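# Fit the spool piece between two spring-loaded pipe ends

## Task

Using the arm mounts given in the scene frame (arm1 at x=+0.55, y=+0.00, z=+0.72 facing +180°; arm2 at x=+0.00, y=+0.65, z=+0.72 facing -90°; arm3 at x=+0.00, y=-0.65, z=+0.72 facing +90°; angles counter-clockwise from +x), put the spool piece in the gap between the two pipe ends so that each of its ends lies fully within the raised ring of the flange opposite it. The pipe ends are sprung and may be drawn back to open the gap. Any number of arms may help. The fit must hold without any robot supporting it, and every gripper must be open and every arm withdrawn at the finish.

## Robot and tools

Robots and cameras. There are three identical Kinova Gen3 arms, named arm1, arm2 and arm3. Each has seven revolute joints, a Robotiq 2F-85 two-finger gripper and a wrist camera (arm1_cam_wrist, arm2_cam_wrist, arm3_cam_wrist). A fixed room camera, cam_high, also watches the table. The hand reaches roughly 1.0 m out from the joint 1 axis.

Frames. Everything lives in a single scene frame whose origin sits on the floor, with +z upward. The feet are on the tabletop at z=+0.72: arm1 at (+0.55, 0) facing +180°, arm2 at (0, +0.65) facing -90°, arm3 at (0, -0.65) facing +90°. "hand" is the point between the fingertips (link robotiq_pinch); its z axis runs along the fingers and its y axis along the closing line. No result line prints foot poses.

Joint meanings. joint1_rad spins the whole arm about its foot (positive = clockwise from above; 0 points the arm the way its foot faces). joint2_rad is the shoulder (0 = upright, positive leans forward). joint3_rad rolls the upper arm. joint4_rad is the elbow (0 = straight; positive bends the same way as positive joint2 when joint3 is 0). joint5_rad rolls the forearm. joint6_rad is the wrist bend (positive matches positive joint4 when joint5 is 0). joint7_rad rolls the hand, positive counter-clockwise looking from behind it. gripper_m is the fingertip gap.

Ranges: joint1_rad, joint3_rad, joint5_rad, joint7_rad -69.115 to 69.115; joint2_rad -2.249 to 2.249; joint4_rad -2.579 to 2.579; joint6_rad -2.099 to 2.099; gripper_m 0 to 0.085. Joints count as done within ±0.01 rad, the gripper within ±0.003 m. Out-of-range numbers get the entire call rejected with nothing moving.

execute_actions. Arguments: "actions", a list containing at most one action, and optional "cameras". The action is an object keyed by robot name; each present robot holds a "joints" object mapping joint names to targets. These are absolute targets, not offsets: radians for joint1_rad to joint7_rad, metres for gripper_m. Each arm is given separately and you may name any subset of joints. Example: {"arm1": {"joints": {"gripper_m": 0.05}}, "arm2": {"joints": {"joint1_rad": 0.3}}}. Every named motion begins at once; they can finish at different moments, and from rest one arm's joints are timed to arrive together. A single action runs at most 15 s. The hand may sweep a wide arc between postures, so check clearance. Omitted joints or arms may keep driving toward an earlier target. An empty list just reports state and images. "cameras" picks images from arm1_cam_wrist, arm2_cam_wrist, arm3_cam_wrist, cam_high or "all"; omitted/null/["all"] gives all, [] gives none; the "pictures" line lists the order of returned images.

wait: "seconds" from 0 to 10; commands nothing new and returns state and images.

zoom_image: "camera" (one of the four names) and "region" [x0, y0, x1, y1] in pixels of that camera's latest full image, origin top-left, no larger than 504 by 504.

read_manual: optional "section", only "licences"; returns licence text and moves nothing.

finished_scene: "scene", the integer number of the scene being closed. Final; it reports whether the goal was met, and the goal must still hold when checked.

Reading results. joint_positions gives current angles and gap. joint_status says how each commanded motion ended: "done" (may sit slightly off target; resending the same target will not shift it), "off_target" (stopped short and may still push), "contact_stop" or "time_out" (target dropped, joint holds in place), "not_followed" (a built-in collision check blocked that arm's joint targets; the gripper part still runs, and the blocked targets may be retried on later actions until replaced or cleared). A "joint command not followed" line, often with "cause:", marks such a block. on_its_own covers motion you did not command. MOTOR HOT appears from 60 °C; at 75 °C an OVER-TEMPERATURE FAULT makes the arm brake weakly and sag, and unfinished keys show "limit_stop_at_motor_heat" (resend them). If any result reports a stop, the later execute_actions, wait and finished_scene calls in that same reply are skipped.

Hazards. The arms do not halt on contact and can press very hard. Torque reaching a load limit (joints 1–4: 51.3 N m, joints 5–7: 32.3 N m, held weight included) freezes that arm and gripper for 10 s and discards the rest of its commands. Holding loads heats motors, even while you deliberate. Robot-to-robot pressing ends the run; the separation check can be late and ignores grippers against other arms. Never knock, drop or push objects off the work area; avoid slips, slams and heavy pushes. Loose items may get a brief nudge now and then.

Suggested flow: look with cam_high, grip the spool, use other arms to draw the sprung pipe ends back, seat the spool inside both flange rings, release the pipe ends so the springs hold it, open all grippers and retract.

Each tool is called after ">>>" by a JSON object that holds its "method" and its "body", one argument or row to a line.

## Session

>>> {"method": "execute_actions", "body": {
  "actions": []
}}

Scene clock: 0.00 s.
Motor temperatures (°C, as the motors report them): arm1=[22 24 25 24 33 31 31] | arm2=[29 23 22 22 32 28 37] | arm3=[28 23 26 26 31 35 36]
arm1.joint_positions: joint1_rad=-0.008 joint2_rad=-0.399 joint3_rad=-0.077 joint4_rad=+1.510 joint5_rad=-0.029 joint6_rad=+2.022 joint7_rad=+1.480 gripper_m=+0.085
arm1.joint_status: not commanded
arm1.hand: x=+0.4311 y=-0.0053 z=+1.2741 quat_wxyz=(+0.002, -1.000, -0.023, +0.006) (m; scene frame)
arm2.joint_positions: joint1_rad=-0.007 joint2_rad=-0.399 joint3_rad=-0.077 joint4_rad=+1.510 joint5_rad=-0.029 joint6_rad=+2.025 joint7_rad=+1.480 gripper_m=+0.085
arm2.joint_status: not commanded
arm2.hand: x=+0.0086 y=+0.5279 z=+1.2771 quat_wxyz=(+0.004, -0.692, -0.722, +0.004) (m; scene frame)
arm3.joint_positions: joint1_rad=-0.012 joint2_rad=-0.394 joint3_rad=-0.075 joint4_rad=+1.510 joint5_rad=-0.031 joint6_rad=+2.027 joint7_rad=+1.476 gripper_m=+0.085
arm3.joint_status: not commanded
arm3.hand: x=-0.0025 y=-0.5266 z=+1.2286 quat_wxyz=(+0.001, +0.710, -0.704, +0.005) (m; scene frame)
pictures: arm1_cam_wrist, arm2_cam_wrist, arm3_cam_wrist, cam_high
Images, in order (width x height): arm1_cam_wrist 504x504, arm2_cam_wrist 504x504, arm3_cam_wrist 504x504, cam_high 504x504.

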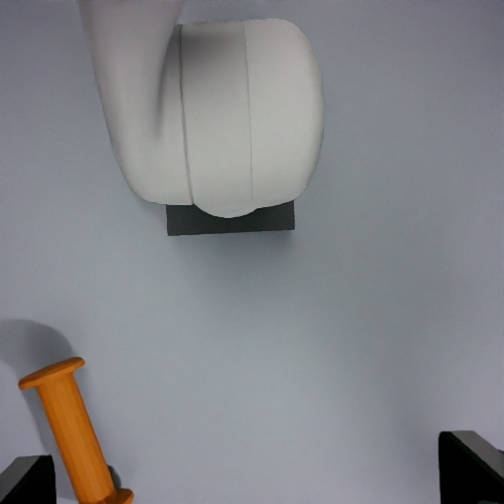

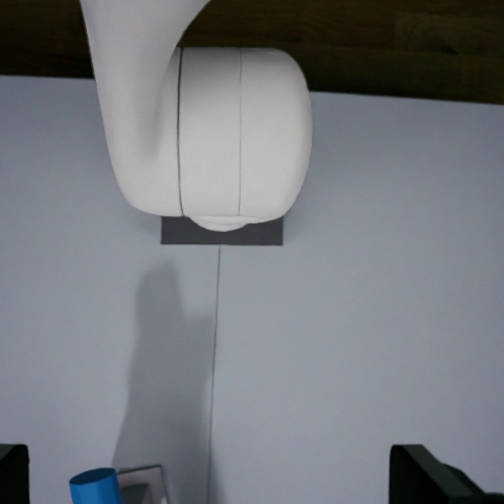

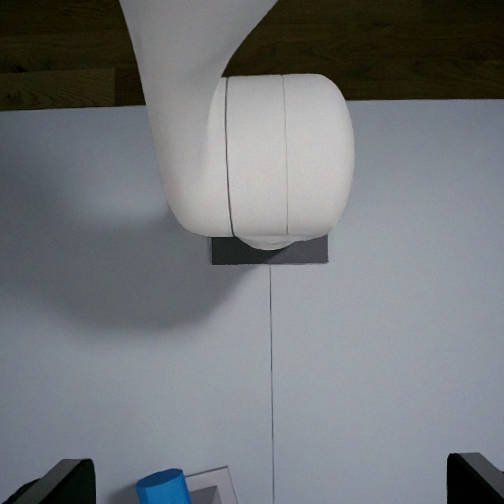

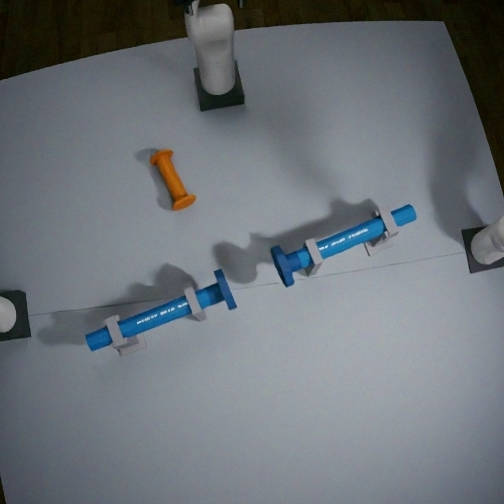

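>>> {"method": "zoom_image", "body": {
  "camera": "cam_high",
  "region": [60, 130, 440, 380]
}}

>>> {"method": "zoom_image", "body": {
  "camera": "cam_high",
  "region": [130, 130, 320, 330]
}}

Region (60, 130, 440, 380) of cam_high's 504x504 image, scaled by 1.326, with more detail than that image has; it fills the top 332 rows of this view, and the rest is white.

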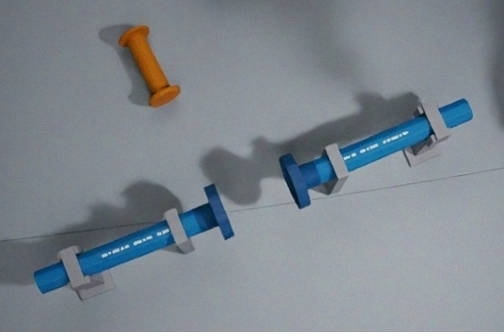

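Region (130, 130, 320, 330) of cam_high's 504x504 image, scaled by 2.520, with more detail than that image has; it fills the left 479 columns of this view, and the rest is white.

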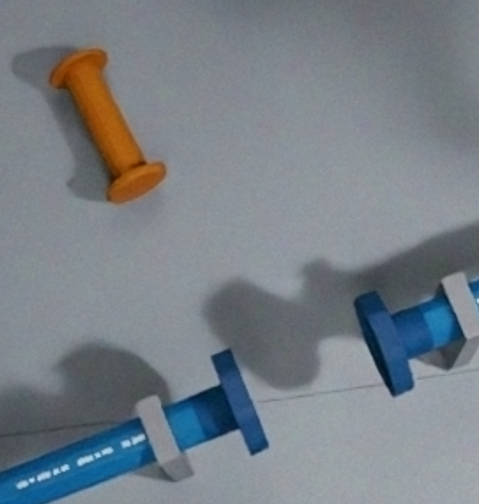

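>>> {"method": "execute_actions", "body": {
  "actions": [
    {"arm1":{"joints":{"joint1_rad":0.543,"joint2_rad":0.052,"joint3_rad":0,"joint4_rad":1.734,"joint5_rad":0,"joint6_rad":1.356,"joint7_rad":2.4}},"arm2":{"joints":{"joint1_rad":0,"joint2_rad":0.459,"joint3_rad":0,"joint4_rad":1.037,"joint5_rad":0,"joint6_rad":1.645,"joint7_rad":1.571}},"arm3":{"joints":{"joint1_rad":0.08,"joint2_rad":0.459,"joint3_rad":0,"joint4_rad":1.037,"joint5_rad":0,"joint6_rad":1.645,"joint7_rad":1.571}}}
  ]
}}

Scene clock: 72.57 s.
Motor temperatures (°C, as the motors report them): arm1=[22 24 25 25 33 31 31] | arm2=[29 23 22 22 32 28 37] | arm3=[28 23 26 26 31 35 36]
arm1.joint_positions: joint1_rad=+0.543 joint2_rad=+0.052 joint3_rad=+0.000 joint4_rad=+1.734 joint5_rad=+0.000 joint6_rad=+1.356 joint7_rad=+2.400 gripper_m=+0.085
arm1.joint_status: all done
arm1.hand: x=+0.2741 y=+0.1785 z=+1.1006 quat_wxyz=(+0.001, -0.986, -0.165, +0.001) (m; scene frame)
arm2.joint_positions: joint1_rad=+0.000 joint2_rad=+0.459 joint3_rad=+0.000 joint4_rad=+1.037 joint5_rad=+0.000 joint6_rad=+1.645 joint7_rad=+1.571 gripper_m=+0.085
arm2.joint_status: all done
arm2.hand: x=-0.0005 y=+0.1476 z=+1.1488 quat_wxyz=(+0.004, -0.692, -0.722, +0.002) (m; scene frame)
arm3.joint_positions: joint1_rad=+0.080 joint2_rad=+0.459 joint3_rad=+0.000 joint4_rad=+1.037 joint5_rad=+0.000 joint6_rad=+1.645 joint7_rad=+1.571 gripper_m=+0.085
arm3.joint_status: all done
arm3.hand: x=+0.0596 y=-0.1508 z=+1.1006 quat_wxyz=(+0.000, +0.681, -0.732, +0.003) (m; scene frame)
pictures: arm1_cam_wrist, arm2_cam_wrist, arm3_cam_wrist, cam_high
Images, in order (width x height): arm1_cam_wrist 504x504, arm2_cam_wrist 504x504, arm3_cam_wrist 504x504, cam_high 504x504.

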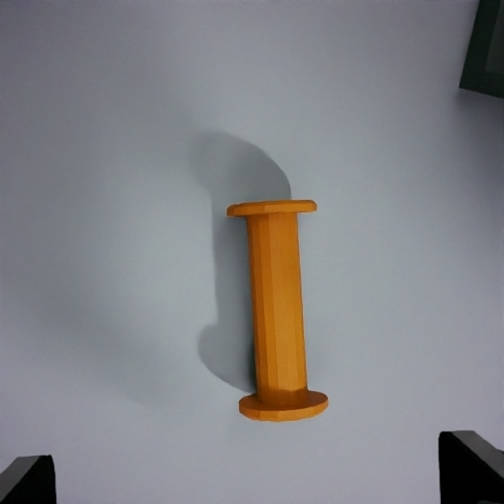

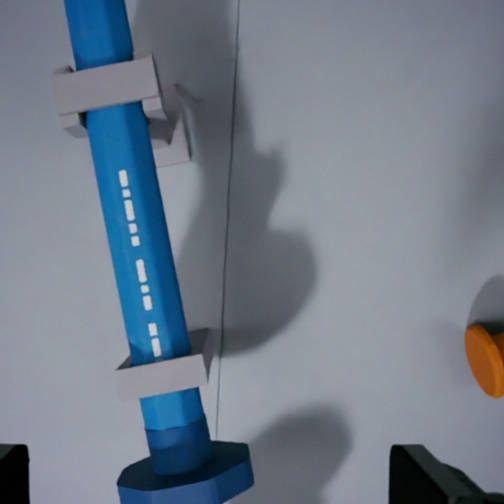

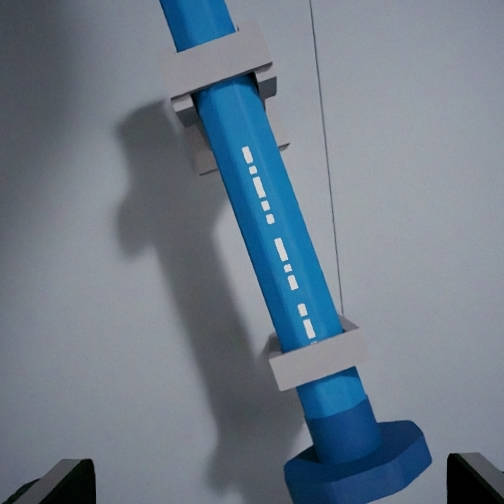

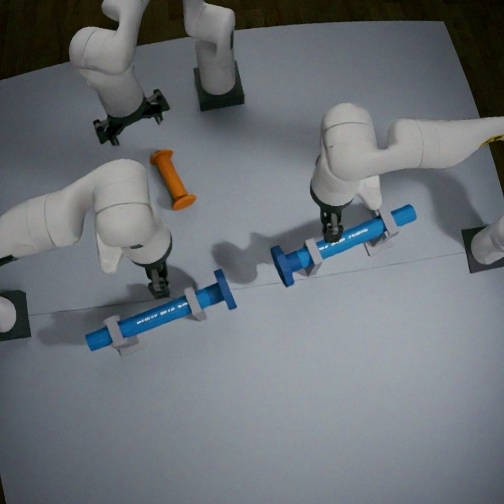

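>>> {"method": "execute_actions", "body": {
  "actions": [
    {"arm1":{"joints":{"joint1_rad":0.468,"joint2_rad":0.376,"joint4_rad":2.217,"joint6_rad":0.549,"joint7_rad":2.384}},"arm2":{"joints":{"joint1_rad":0.131,"joint2_rad":0.346,"joint4_rad":1.705,"joint6_rad":1.091,"joint7_rad":1.889}},"arm3":{"joints":{"joint1_rad":0.099,"joint2_rad":0.256,"joint4_rad":1.668,"joint6_rad":1.217,"joint7_rad":1.903}}}
  ]
}}

Scene clock: 172.17 s.
Motor temperatures (°C, as the motors report them): arm1=[22 25 25 25 33 31 31] | arm2=[29 25 22 22 32 28 37] | arm3=[28 24 26 26 31 35 36]
arm1.joint_positions: joint1_rad=+0.468 joint2_rad=+0.376 joint3_rad=+0.000 joint4_rad=+2.217 joint5_rad=+0.000 joint6_rad=+0.549 joint7_rad=+2.384 gripper_m=+0.085
arm1.joint_status: all done
arm1.hand: x=+0.2702 y=+0.1532 z=+0.8706 quat_wxyz=(+0.001, -0.981, -0.194, +0.001) (m; scene frame)
arm2.joint_positions: joint1_rad=+0.131 joint2_rad=+0.346 joint3_rad=+0.000 joint4_rad=+1.705 joint5_rad=+0.000 joint6_rad=+1.091 joint7_rad=+1.889 gripper_m=+0.085
arm2.joint_status: all done
arm2.hand: x=-0.0602 y=+0.2314 z=+0.9995 quat_wxyz=(+0.005, -0.622, -0.783, +0.001) (m; scene frame)
arm3.joint_positions: joint1_rad=+0.099 joint2_rad=+0.256 joint3_rad=+0.000 joint4_rad=+1.668 joint5_rad=+0.000 joint6_rad=+1.217 joint7_rad=+1.903 gripper_m=+0.085
arm3.joint_status: all done
arm3.hand: x=+0.0604 y=-0.2506 z=+0.9987 quat_wxyz=(+0.001, +0.787, -0.617, +0.003) (m; scene frame)
pictures: arm1_cam_wrist, arm2_cam_wrist, arm3_cam_wrist, cam_high
Images, in order (width x height): arm1_cam_wrist 504x504, arm2_cam_wrist 504x504, arm3_cam_wrist 504x504, cam_high 504x504.

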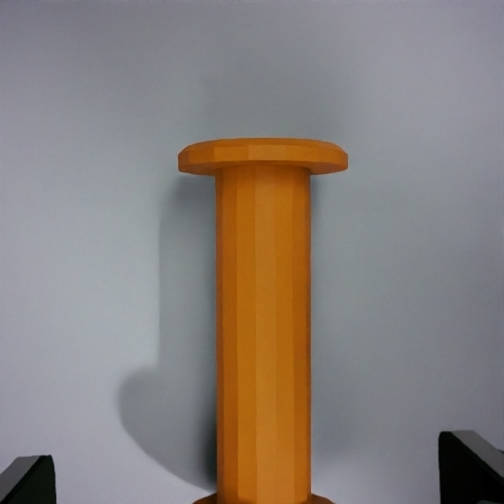

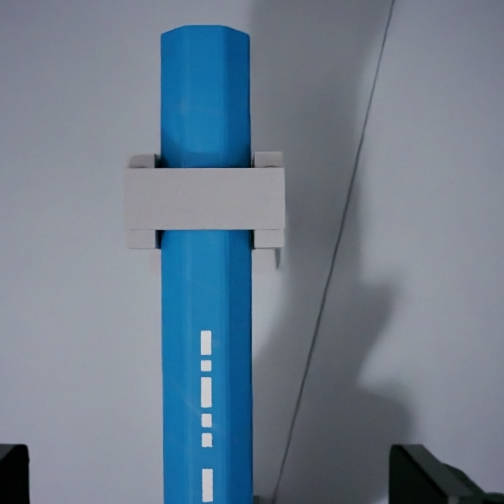

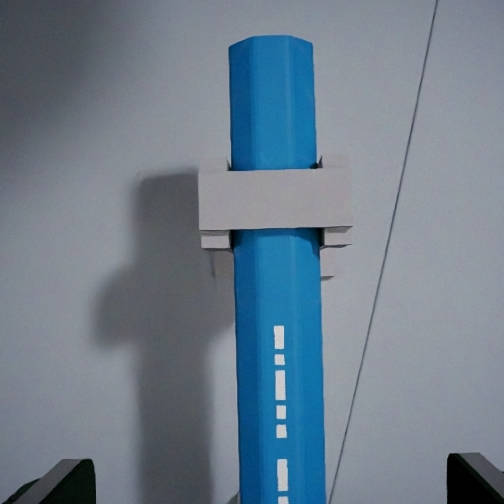

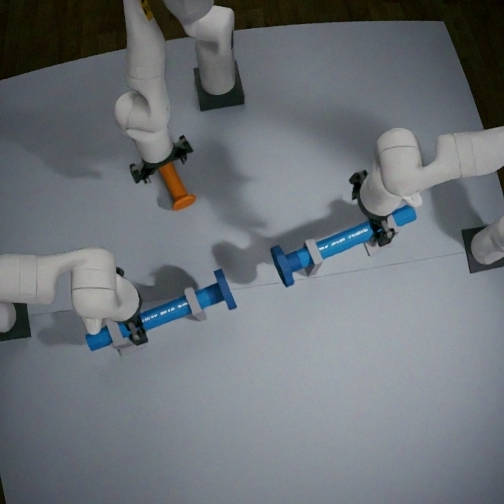

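>>> {"method": "execute_actions", "body": {
  "actions": [
    {"arm1":{"joints":{"joint1_rad":0.474,"joint2_rad":0.683,"joint4_rad":2.318,"joint6_rad":0.1405,"joint7_rad":2.39}},"arm2":{"joints":{"joint2_rad":0.425,"joint4_rad":1.806,"joint6_rad":0.911}},"arm3":{"joints":{"joint2_rad":0.319,"joint4_rad":1.792,"joint6_rad":1.031}}}
  ]
}}

Scene clock: 221.83 s.
Motor temperatures (°C, as the motors report them): arm1=[22 25 25 25 33 31 31] | arm2=[29 25 22 22 32 28 37] | arm3=[28 25 26 27 31 35 36]
arm1.joint_positions: joint1_rad=+0.474 joint2_rad=+0.683 joint3_rad=+0.000 joint4_rad=+2.318 joint5_rad=+0.000 joint6_rad=+0.141 joint7_rad=+2.390 gripper_m=+0.085
arm1.joint_status: all done
arm1.hand: x=+0.2786 y=+0.1514 z=+0.7627 quat_wxyz=(+0.001, -0.981, -0.194, +0.002) (m; scene frame)
arm2.joint_positions: joint1_rad=+0.131 joint2_rad=+0.425 joint3_rad=+0.000 joint4_rad=+1.806 joint5_rad=+0.000 joint6_rad=+0.911 joint7_rad=+1.889 gripper_m=+0.085
arm2.joint_status: all done
arm2.hand: x=-0.0607 y=+0.2314 z=+0.9394 quat_wxyz=(+0.005, -0.622, -0.783, +0.001) (m; scene frame)
arm3.joint_positions: joint1_rad=+0.099 joint2_rad=+0.319 joint3_rad=+0.000 joint4_rad=+1.792 joint5_rad=+0.000 joint6_rad=+1.031 joint7_rad=+1.903 gripper_m=+0.085
arm3.joint_status: all done
arm3.hand: x=+0.0606 y=-0.2512 z=+0.9383 quat_wxyz=(+0.001, +0.787, -0.617, +0.003) (m; scene frame)
pictures: arm1_cam_wrist, arm2_cam_wrist, arm3_cam_wrist, cam_high
Images, in order (width x height): arm1_cam_wrist 504x504, arm2_cam_wrist 504x504, arm3_cam_wrist 504x504, cam_high 504x504.

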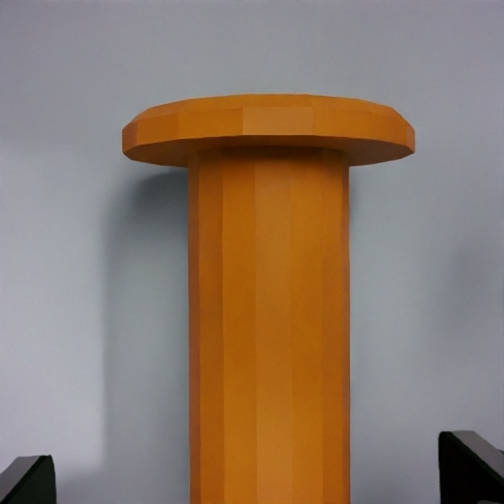

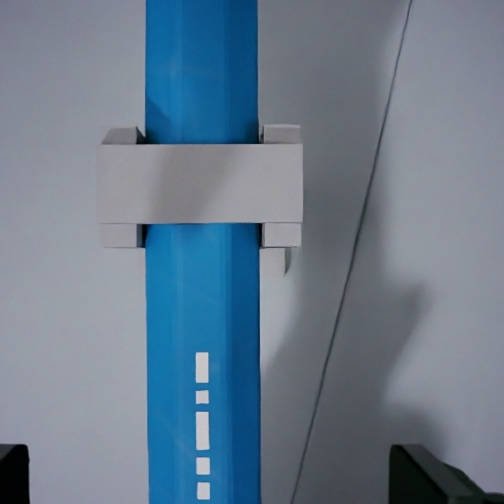

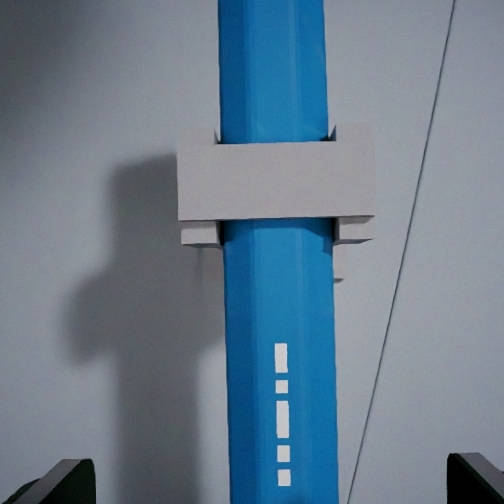

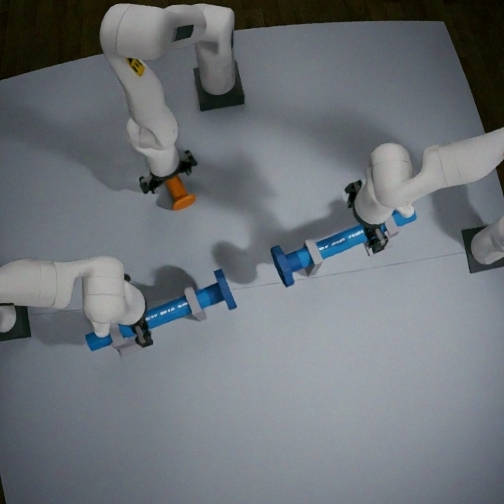

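>>> {"method": "execute_actions", "body": {
  "actions": [
    {"arm1":{"joints":{"gripper_m":0.03}}}
  ],
  "cameras": ["arm1_cam_wrist"]
}}

Scene clock: 232.33 s.
Motor temperatures (°C, as the motors report them): arm1=[22 25 25 25 33 31 31] | arm2=[29 25 22 22 32 28 37] | arm3=[28 25 26 27 31 35 36]
arm1.joint_positions: joint1_rad=+0.474 joint2_rad=+0.682 joint3_rad=+0.000 joint4_rad=+2.318 joint5_rad=+0.000 joint6_rad=+0.141 joint7_rad=+2.390 gripper_m=+0.034
arm1.joint_status: gripper_m off_target (ended at +0.034, target +0.030)
arm1.hand: x=+0.2788 y=+0.1513 z=+0.7629 quat_wxyz=(+0.001, -0.981, -0.194, +0.002) (m; scene frame)
arm2.joint_positions: joint1_rad=+0.131 joint2_rad=+0.425 joint3_rad=+0.000 joint4_rad=+1.806 joint5_rad=+0.000 joint6_rad=+0.911 joint7_rad=+1.889 gripper_m=+0.085
arm2.joint_status: not commanded
arm2.hand: x=-0.0607 y=+0.2314 z=+0.9394 quat_wxyz=(+0.005, -0.622, -0.783, +0.001) (m; scene frame)
arm3.joint_positions: joint1_rad=+0.099 joint2_rad=+0.319 joint3_rad=+0.000 joint4_rad=+1.792 joint5_rad=+0.000 joint6_rad=+1.031 joint7_rad=+1.903 gripper_m=+0.085
arm3.joint_status: not commanded
arm3.hand: x=+0.0606 y=-0.2512 z=+0.9383 quat_wxyz=(+0.001, +0.787, -0.617, +0.003) (m; scene frame)
pictures: arm1_cam_wrist
Images, in order (width x height): arm1_cam_wrist 504x504.

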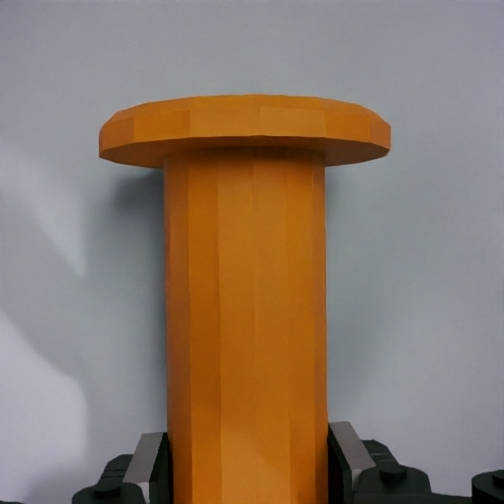

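>>> {"method": "execute_actions", "body": {
  "actions": [
    {"arm1":{"joints":{"joint2_rad":0.164,"joint4_rad":2.104,"joint6_rad":0.873,"gripper_m":0.026}},"arm2":{"joints":{"joint6_rad":0.411}},"arm3":{"joints":{"joint6_rad":0.531}}}
  ]
}}

Scene clock: 295.70 s.
Motor temperatures (°C, as the motors report them): arm1=[22 26 25 25 33 31 31] | arm2=[29 26 22 22 32 28 37] | arm3=[28 25 26 27 31 35 36]
arm1.joint_positions: joint1_rad=+0.474 joint2_rad=+0.165 joint3_rad=+0.000 joint4_rad=+2.105 joint5_rad=+0.000 joint6_rad=+0.873 joint7_rad=+2.390 gripper_m=+0.033
arm1.joint_status: gripper_m off_target (ended at +0.033, target +0.026); the others done
arm1.hand: x=+0.2796 y=+0.1510 z=+0.9602 quat_wxyz=(+0.000, -0.981, -0.194, +0.001) (m; scene frame)
arm2.joint_positions: joint1_rad=+0.131 joint2_rad=+0.425 joint3_rad=+0.000 joint4_rad=+1.806 joint5_rad=+0.000 joint6_rad=+0.411 joint7_rad=+1.889 gripper_m=+0.085
arm2.joint_status: all done
arm2.hand: x=-0.0736 y=+0.0826 z=+0.9769 quat_wxyz=(-0.131, -0.602, -0.760, +0.207) (m; scene frame)
arm3.joint_positions: joint1_rad=+0.099 joint2_rad=+0.319 joint3_rad=+0.000 joint4_rad=+1.792 joint5_rad=+0.000 joint6_rad=+0.531 joint7_rad=+1.903 gripper_m=+0.085
arm3.joint_status: all done
arm3.hand: x=+0.0741 y=-0.1024 z=+0.9755 quat_wxyz=(-0.206, +0.763, -0.598, -0.131) (m; scene frame)
pictures: arm1_cam_wrist, arm2_cam_wrist, arm3_cam_wrist, cam_high
Images, in order (width x height): arm1_cam_wrist 504x504, arm2_cam_wrist 504x504, arm3_cam_wrist 504x504, cam_high 504x504.

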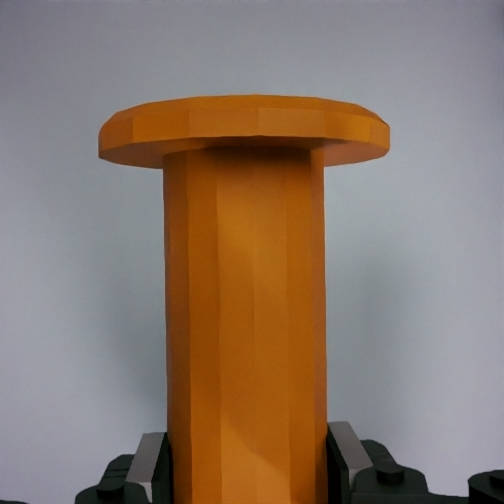

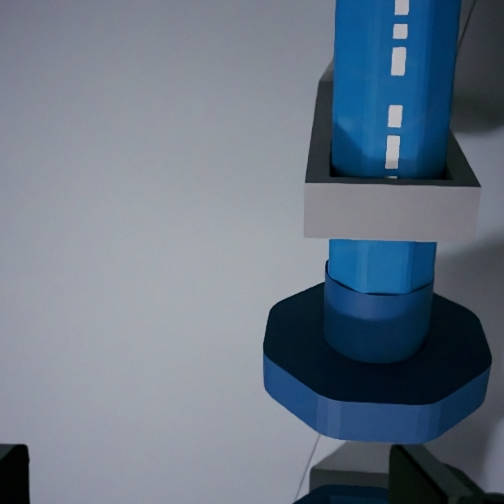

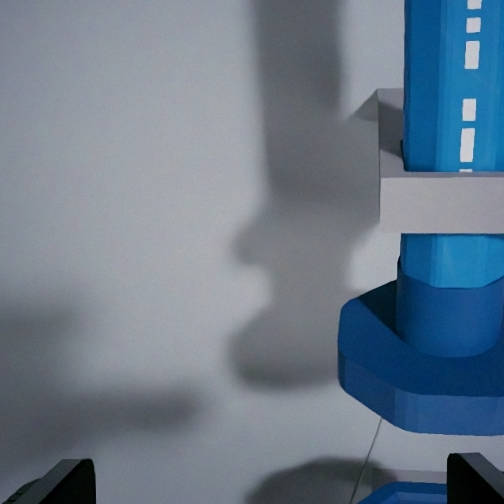

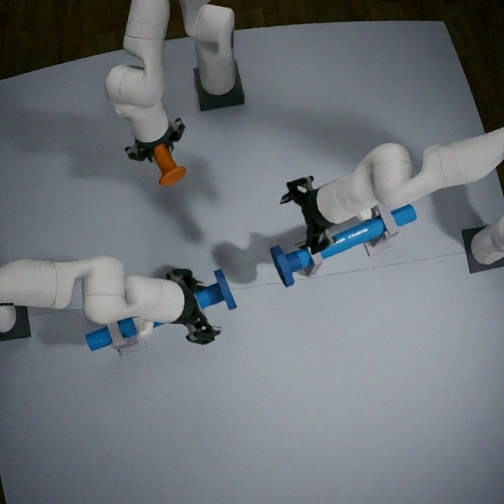

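>>> {"method": "execute_actions", "body": {
  "actions": [
    {"arm2":{"joints":{"joint1_rad":-0.01,"joint6_rad":0.17,"joint7_rad":1.571}},"arm3":{"joints":{"joint1_rad":0.072,"joint2_rad":0.382,"joint4_rad":1.724,"joint6_rad":1.035,"joint7_rad":1.879}}}
  ],
  "cameras": ["arm2_cam_wrist","arm3_cam_wrist","cam_high"]
}}

Scene clock: 323.00 s.
Motor temperatures (°C, as the motors report them): arm1=[22 26 25 25 33 31 31] | arm2=[29 26 22 22 32 28 37] | arm3=[28 25 26 27 31 35 36]
arm1.joint_positions: joint1_rad=+0.474 joint2_rad=+0.165 joint3_rad=+0.000 joint4_rad=+2.105 joint5_rad=+0.000 joint6_rad=+0.873 joint7_rad=+2.390 gripper_m=+0.033
arm1.joint_status: not commanded
arm1.hand: x=+0.2796 y=+0.1511 z=+0.9602 quat_wxyz=(+0.001, -0.981, -0.194, +0.001) (m; scene frame)
arm2.joint_positions: joint1_rad=-0.010 joint2_rad=+0.425 joint3_rad=+0.000 joint4_rad=+1.806 joint5_rad=+0.000 joint6_rad=+0.170 joint7_rad=+1.571 gripper_m=+0.085
arm2.joint_status: all done
arm2.hand: x=+0.0101 y=+0.0166 z=+1.0194 quat_wxyz=(-0.258, -0.641, -0.678, +0.250) (m; scene frame)
arm3.joint_positions: joint1_rad=+0.072 joint2_rad=+0.382 joint3_rad=+0.000 joint4_rad=+1.724 joint5_rad=+0.000 joint6_rad=+1.035 joint7_rad=+1.879 gripper_m=+0.085
arm3.joint_status: all done
arm3.hand: x=+0.0516 y=-0.2238 z=+0.9304 quat_wxyz=(+0.001, +0.788, -0.616, +0.003) (m; scene frame)
pictures: arm2_cam_wrist, arm3_cam_wrist, cam_high
Images, in order (width x height): arm2_cam_wrist 504x504, arm3_cam_wrist 504x504, cam_high 504x504.

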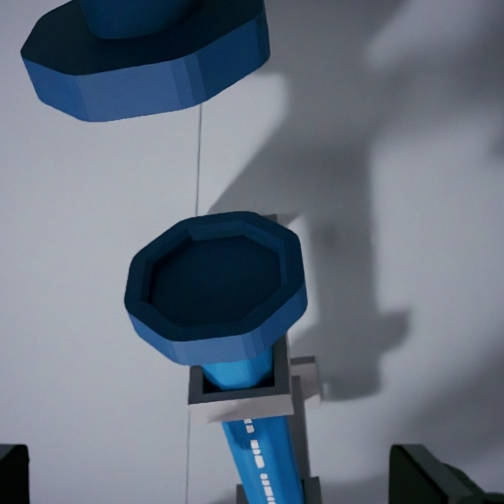

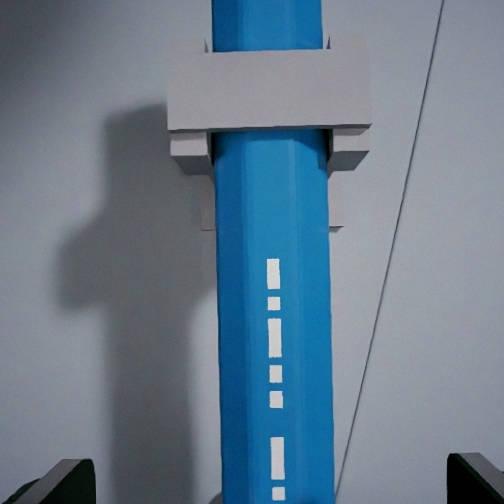

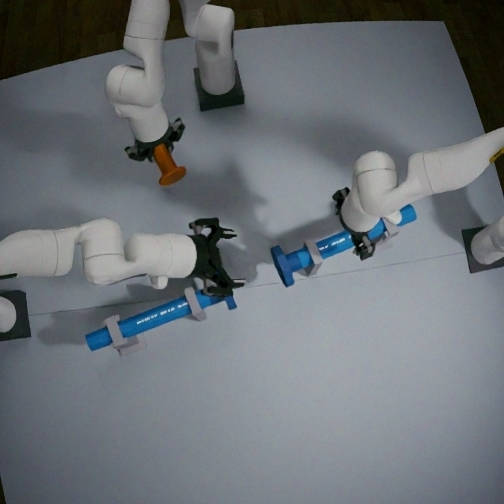

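>>> {"method": "zoom_image", "body": {
  "camera": "arm2_cam_wrist",
  "region": [0, 0, 340, 420]
}}

Region (0, 0, 340, 420) of arm2_cam_wrist's 504x504 image, scaled by 1.200; it fills the left 408 columns of this view, and the rest is white.

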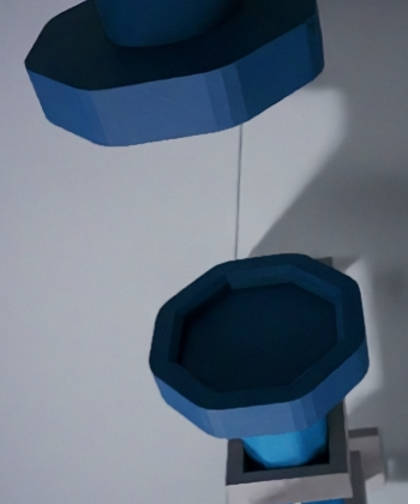

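>>> {"method": "execute_actions", "body": {
  "actions": [
    {"arm1":{"joints":{"joint7_rad":3.313}},"arm2":{"joints":{"joint1_rad":0.121,"joint2_rad":0.498,"joint4_rad":1.7205,"joint6_rad":0.923,"joint7_rad":1.901}},"arm3":{"joints":{"joint2_rad":0.518,"joint4_rad":1.853,"joint6_rad":0.770}}}
  ],
  "cameras": ["arm2_cam_wrist","arm3_cam_wrist","cam_high"]
}}

Scene clock: 399.33 s.
Motor temperatures (°C, as the motors report them): arm1=[22 26 25 25 33 31 31] | arm2=[29 26 22 22 32 28 37] | arm3=[28 25 26 27 31 35 36]
arm1.joint_positions: joint1_rad=+0.474 joint2_rad=+0.165 joint3_rad=+0.000 joint4_rad=+2.105 joint5_rad=+0.000 joint6_rad=+0.873 joint7_rad=+3.313 gripper_m=+0.033
arm1.joint_status: all done
arm1.hand: x=+0.2796 y=+0.1510 z=+0.9602 quat_wxyz=(+0.001, -0.792, -0.610, +0.001) (m; scene frame)
arm2.joint_positions: joint1_rad=+0.121 joint2_rad=+0.498 joint3_rad=+0.000 joint4_rad=+1.721 joint5_rad=+0.000 joint6_rad=+0.923 joint7_rad=+1.901 gripper_m=+0.085
arm2.joint_status: all done
arm2.hand: x=-0.0590 y=+0.2009 z=+0.9287 quat_wxyz=(+0.005, -0.613, -0.790, +0.001) (m; scene frame)
arm3.joint_positions: joint1_rad=+0.072 joint2_rad=+0.518 joint3_rad=+0.000 joint4_rad=+1.853 joint5_rad=+0.000 joint6_rad=+0.770 joint7_rad=+1.879 gripper_m=+0.085
arm3.joint_status: all done
arm3.hand: x=+0.0519 y=-0.2243 z=+0.8403 quat_wxyz=(+0.001, +0.788, -0.616, +0.003) (m; scene frame)
pictures: arm2_cam_wrist, arm3_cam_wrist, cam_high
Images, in order (width x height): arm2_cam_wrist 504x504, arm3_cam_wrist 504x504, cam_high 504x504.

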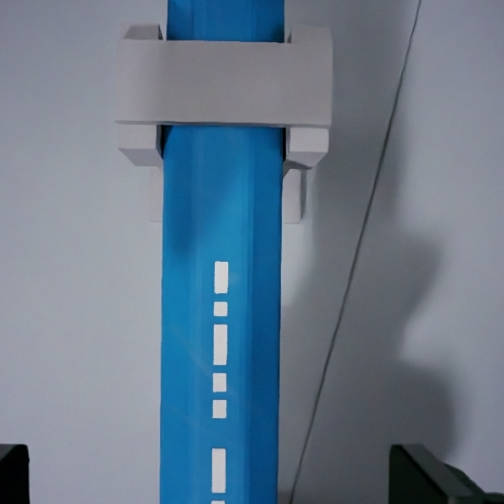

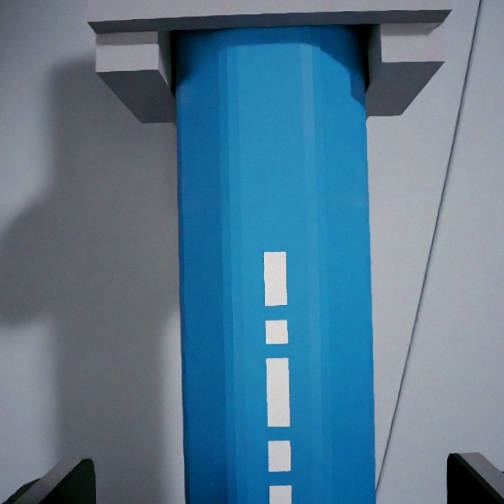

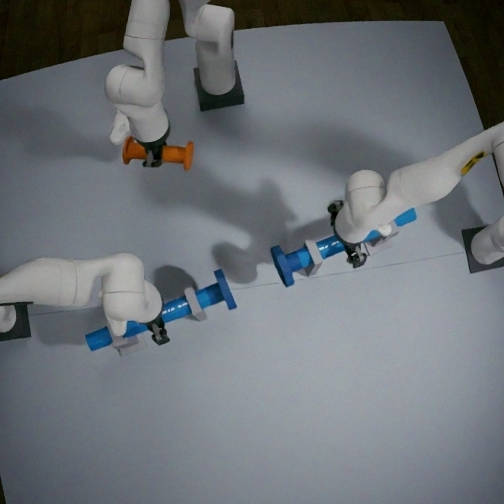

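>>> {"method": "execute_actions", "body": {
  "actions": [
    {"arm1":{"joints":{"joint1_rad":-0.035,"joint2_rad":0.661,"joint4_rad":1.264,"joint6_rad":1.217,"joint7_rad":3.301}},"arm2":{"joints":{"joint1_rad":0.114,"joint2_rad":0.637,"joint4_rad":1.812,"joint6_rad":0.693,"joint7_rad":1.882}}}
  ]
}}

Scene clock: 419.30 s.
Motor temperatures (°C, as the motors report them): arm1=[22 26 25 25 33 31 31] | arm2=[29 27 22 22 32 28 37] | arm3=[28 25 26 27 31 35 36]
arm1.joint_positions: joint1_rad=-0.035 joint2_rad=+0.663 joint3_rad=+0.000 joint4_rad=+1.265 joint5_rad=+0.000 joint6_rad=+1.217 joint7_rad=+3.301 gripper_m=+0.033
arm1.joint_status: all done
arm1.hand: x=-0.0020 y=-0.0197 z=+0.9702 quat_wxyz=(+0.001, -0.618, -0.787, +0.000) (m; scene frame)
arm2.joint_positions: joint1_rad=+0.114 joint2_rad=+0.637 joint3_rad=+0.000 joint4_rad=+1.812 joint5_rad=+0.000 joint6_rad=+0.693 joint7_rad=+1.882 gripper_m=+0.085
arm2.joint_status: all done
arm2.hand: x=-0.0565 y=+0.2018 z=+0.8450 quat_wxyz=(+0.005, -0.618, -0.786, +0.001) (m; scene frame)
arm3.joint_positions: joint1_rad=+0.072 joint2_rad=+0.518 joint3_rad=+0.000 joint4_rad=+1.853 joint5_rad=+0.000 joint6_rad=+0.770 joint7_rad=+1.879 gripper_m=+0.085
arm3.joint_status: not commanded
arm3.hand: x=+0.0519 y=-0.2243 z=+0.8403 quat_wxyz=(+0.001, +0.788, -0.616, +0.003) (m; scene frame)
pictures: arm1_cam_wrist, arm2_cam_wrist, arm3_cam_wrist, cam_high
Images, in order (width x height): arm1_cam_wrist 504x504, arm2_cam_wrist 504x504, arm3_cam_wrist 504x504, cam_high 504x504.

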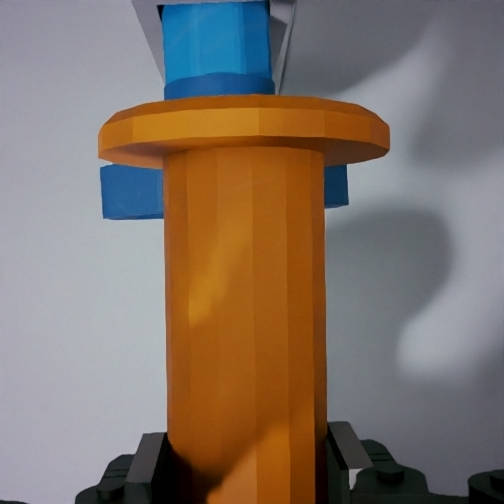

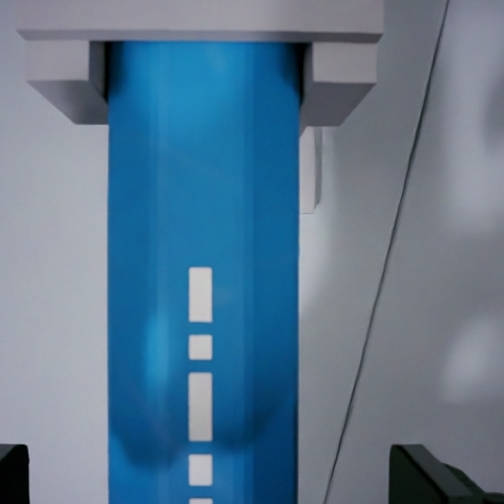

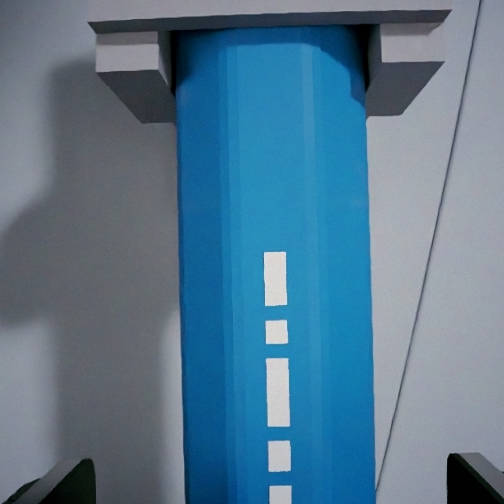

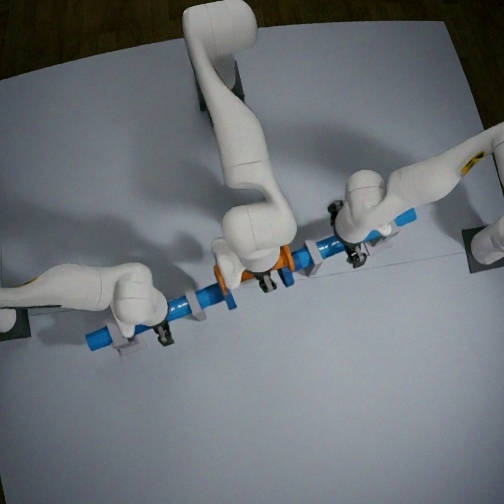

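>>> {"method": "execute_actions", "body": {
  "actions": [
    {"arm2":{"joints":{"gripper_m":0.03}},"arm3":{"joints":{"gripper_m":0.03}}}
  ],
  "cameras": ["arm2_cam_wrist","arm3_cam_wrist"]
}}

>>> {"method": "execute_actions", "body": {
  "actions": [
    {"arm2":{"joints":{"joint1_rad":0.135,"joint2_rad":0.594,"joint4_rad":1.908,"joint6_rad":0.640,"joint7_rad":1.903}},"arm3":{"joints":{"joint1_rad":0.095,"joint2_rad":0.470,"joint4_rad":1.9465,"joint6_rad":0.725,"joint7_rad":1.902}}}
  ]
}}

Scene clock: 463.90 s.
Motor temperatures (°C, as the motors report them): arm1=[22 27 25 25 33 31 31] | arm2=[29 27 22 22 32 28 37] | arm3=[28 25 26 27 31 35 36]
arm1.joint_positions: joint1_rad=-0.035 joint2_rad=+0.663 joint3_rad=+0.000 joint4_rad=+1.265 joint5_rad=+0.000 joint6_rad=+1.217 joint7_rad=+3.301 gripper_m=+0.033
arm1.joint_status: not commanded
arm1.hand: x=-0.0020 y=-0.0197 z=+0.9701 quat_wxyz=(+0.001, -0.618, -0.787, +0.000) (m; scene frame)
arm2.joint_positions: joint1_rad=+0.114 joint2_rad=+0.636 joint3_rad=+0.000 joint4_rad=+1.812 joint5_rad=+0.000 joint6_rad=+0.693 joint7_rad=+1.882 gripper_m=+0.038
arm2.joint_status: gripper_m off_target (ended at +0.038, target +0.030)
arm2.hand: x=-0.0570 y=+0.2016 z=+0.8455 quat_wxyz=(+0.005, -0.618, -0.786, +0.001) (m; scene frame)
arm3.joint_positions: joint1_rad=+0.071 joint2_rad=+0.517 joint3_rad=-0.001 joint4_rad=+1.853 joint5_rad=-0.001 joint6_rad=+0.771 joint7_rad=+1.879 gripper_m=+0.038
arm3.joint_status: gripper_m off_target (ended at +0.038, target +0.030)
arm3.hand: x=+0.0504 y=-0.2246 z=+0.8407 quat_wxyz=(+0.002, +0.788, -0.615, +0.003) (m; scene frame)
pictures: arm2_cam_wrist, arm3_cam_wrist
Images, in order (width x height): arm2_cam_wrist 504x504, arm3_cam_wrist 504x504.

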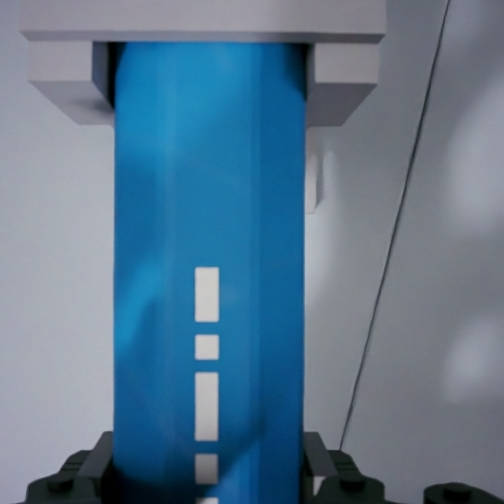

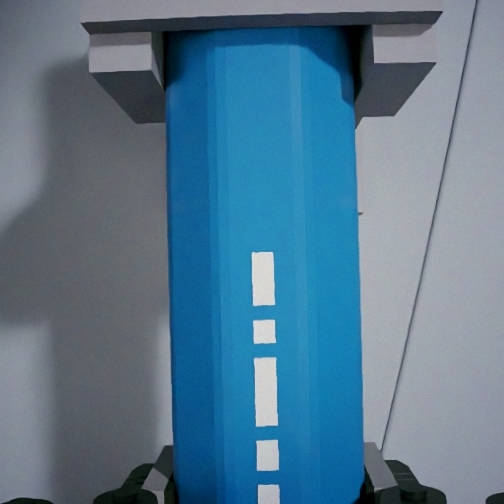

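Scene clock: 466.20 s.
Motor temperatures (°C, as the motors report them): arm1=[22 27 25 25 33 31 31] | arm2=[29 27 22 22 32 28 37] | arm3=[28 25 26 27 31 35 36]
arm1.joint_positions: joint1_rad=-0.035 joint2_rad=+0.663 joint3_rad=+0.000 joint4_rad=+1.265 joint5_rad=+0.000 joint6_rad=+1.217 joint7_rad=+3.301 gripper_m=+0.033
arm1.joint_status: not commanded
arm1.hand: x=-0.0020 y=-0.0197 z=+0.9701 quat_wxyz=(+0.001, -0.618, -0.787, +0.000) (m; scene frame)
arm2.joint_positions: joint1_rad=+0.130 joint2_rad=+0.600 joint3_rad=-0.002 joint4_rad=+1.892 joint5_rad=-0.001 joint6_rad=+0.623 joint7_rad=+1.902 gripper_m=+0.038
arm2.joint_status: joint4_rad time_out (moved +0.080 of +0.096); joint6_rad time_out (moved -0.071 of -0.053); the others done
arm2.hand: x=-0.0613 y=+0.2172 z=+0.8461 quat_wxyz=(-0.003, -0.616, -0.788, +0.012) (m; scene frame)
arm3.joint_positions: joint1_rad=+0.091 joint2_rad=+0.472 joint3_rad=-0.005 joint4_rad=+1.938 joint5_rad=-0.003 joint6_rad=+0.715 joint7_rad=+1.902 gripper_m=+0.038
arm3.joint_status: joint6_rad off_target (ended at +0.715, target +0.725); the others done
arm3.hand: x=+0.0554 y=-0.2458 z=+0.8412 quat_wxyz=(-0.005, +0.790, -0.614, -0.003) (m; scene frame)
pictures: arm1_cam_wrist, arm2_cam_wrist, arm3_cam_wrist, cam_high
Images, in order (width x height): arm1_cam_wrist 504x504, arm2_cam_wrist 504x504, arm3_cam_wrist 504x504, cam_high 504x504.

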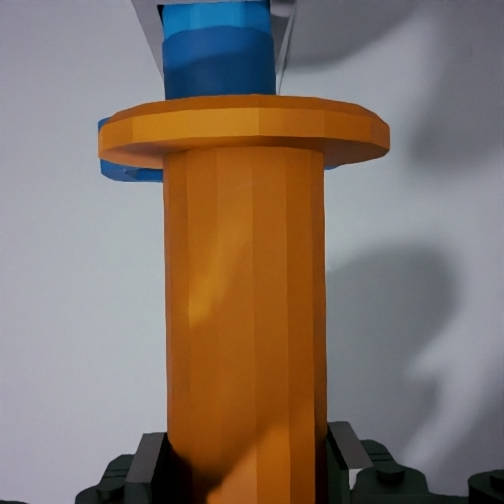

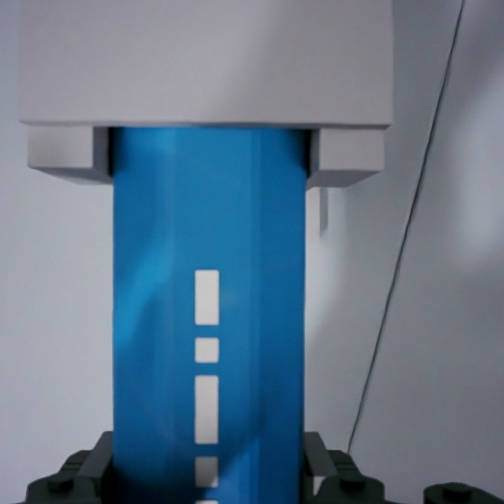

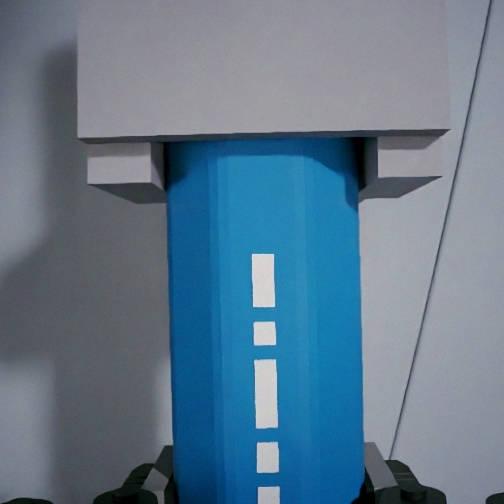

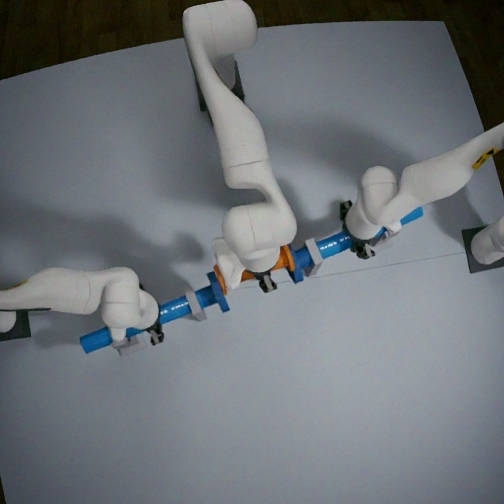

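>>> {"method": "execute_actions", "body": {
  "actions": [
    {"arm1":{"joints":{"joint1_rad":-0.052,"joint2_rad":0.6855,"joint4_rad":1.3036,"joint6_rad":1.1525,"joint7_rad":3.292}}}
  ],
  "cameras": ["arm1_cam_wrist","cam_high"]
}}

>>> {"method": "zoom_image", "body": {
  "camera": "cam_high",
  "region": [180, 210, 340, 330]
}}

Scene clock: 542.70 s.
Motor temperatures (°C, as the motors report them): arm1=[22 28 25 25 33 31 31] | arm2=[29 27 22 22 32 28 37] | arm3=[28 26 26 26 31 35 36]
arm1.joint_positions: joint1_rad=-0.052 joint2_rad=+0.687 joint3_rad=+0.000 joint4_rad=+1.304 joint5_rad=+0.000 joint6_rad=+1.152 joint7_rad=+3.292 gripper_m=+0.033
arm1.joint_status: all done
arm1.hand: x=-0.0023 y=-0.0291 z=+0.9451 quat_wxyz=(+0.001, -0.614, -0.789, +0.000) (m; scene frame)
arm2.joint_positions: joint1_rad=+0.130 joint2_rad=+0.600 joint3_rad=-0.002 joint4_rad=+1.892 joint5_rad=-0.001 joint6_rad=+0.623 joint7_rad=+1.902 gripper_m=+0.038
arm2.joint_status: not commanded
arm2.hand: x=-0.0613 y=+0.2172 z=+0.8461 quat_wxyz=(-0.003, -0.616, -0.788, +0.012) (m; scene frame)
arm3.joint_positions: joint1_rad=+0.091 joint2_rad=+0.472 joint3_rad=-0.005 joint4_rad=+1.938 joint5_rad=-0.003 joint6_rad=+0.715 joint7_rad=+1.902 gripper_m=+0.038
arm3.joint_status: not commanded
arm3.hand: x=+0.0554 y=-0.2458 z=+0.8412 quat_wxyz=(-0.005, +0.790, -0.614, -0.003) (m; scene frame)
pictures: arm1_cam_wrist, cam_high
Images, in order (width x height): arm1_cam_wrist 504x504, cam_high 504x504.

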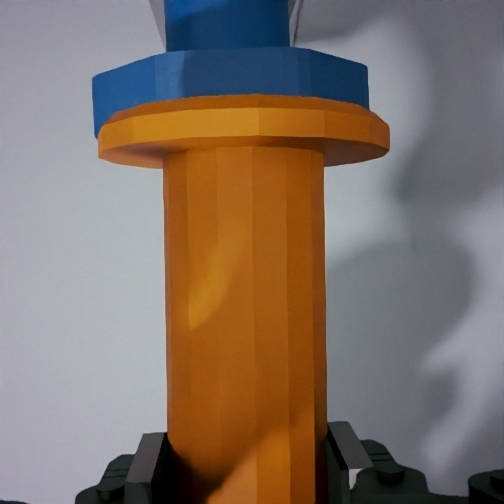

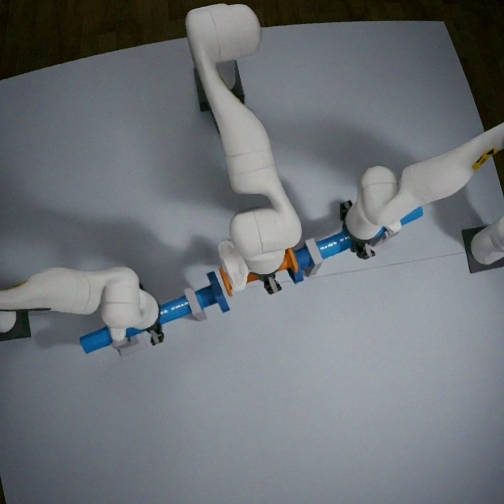

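Region (180, 210, 340, 330) of cam_high's 504x504 image, scaled by 3.150, with more detail than that image has; it fills the top 378 rows of this view, and the rest is white.

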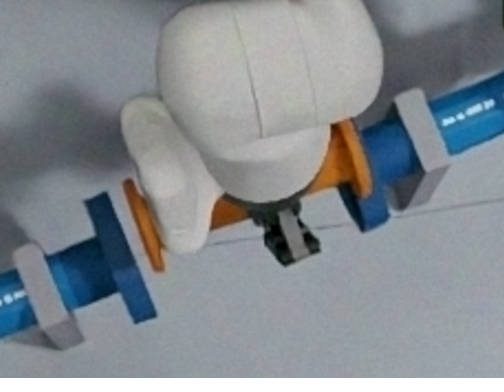

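>>> {"method": "zoom_image", "body": {
  "camera": "arm1_cam_wrist",
  "region": [80, 0, 400, 200]
}}

Region (80, 0, 400, 200) of arm1_cam_wrist's 504x504 image, scaled by 1.575; it fills the top 315 rows of this view, and the rest is white.

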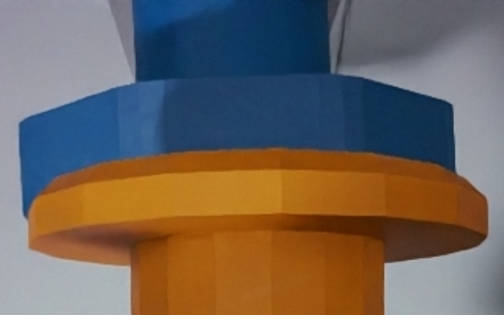

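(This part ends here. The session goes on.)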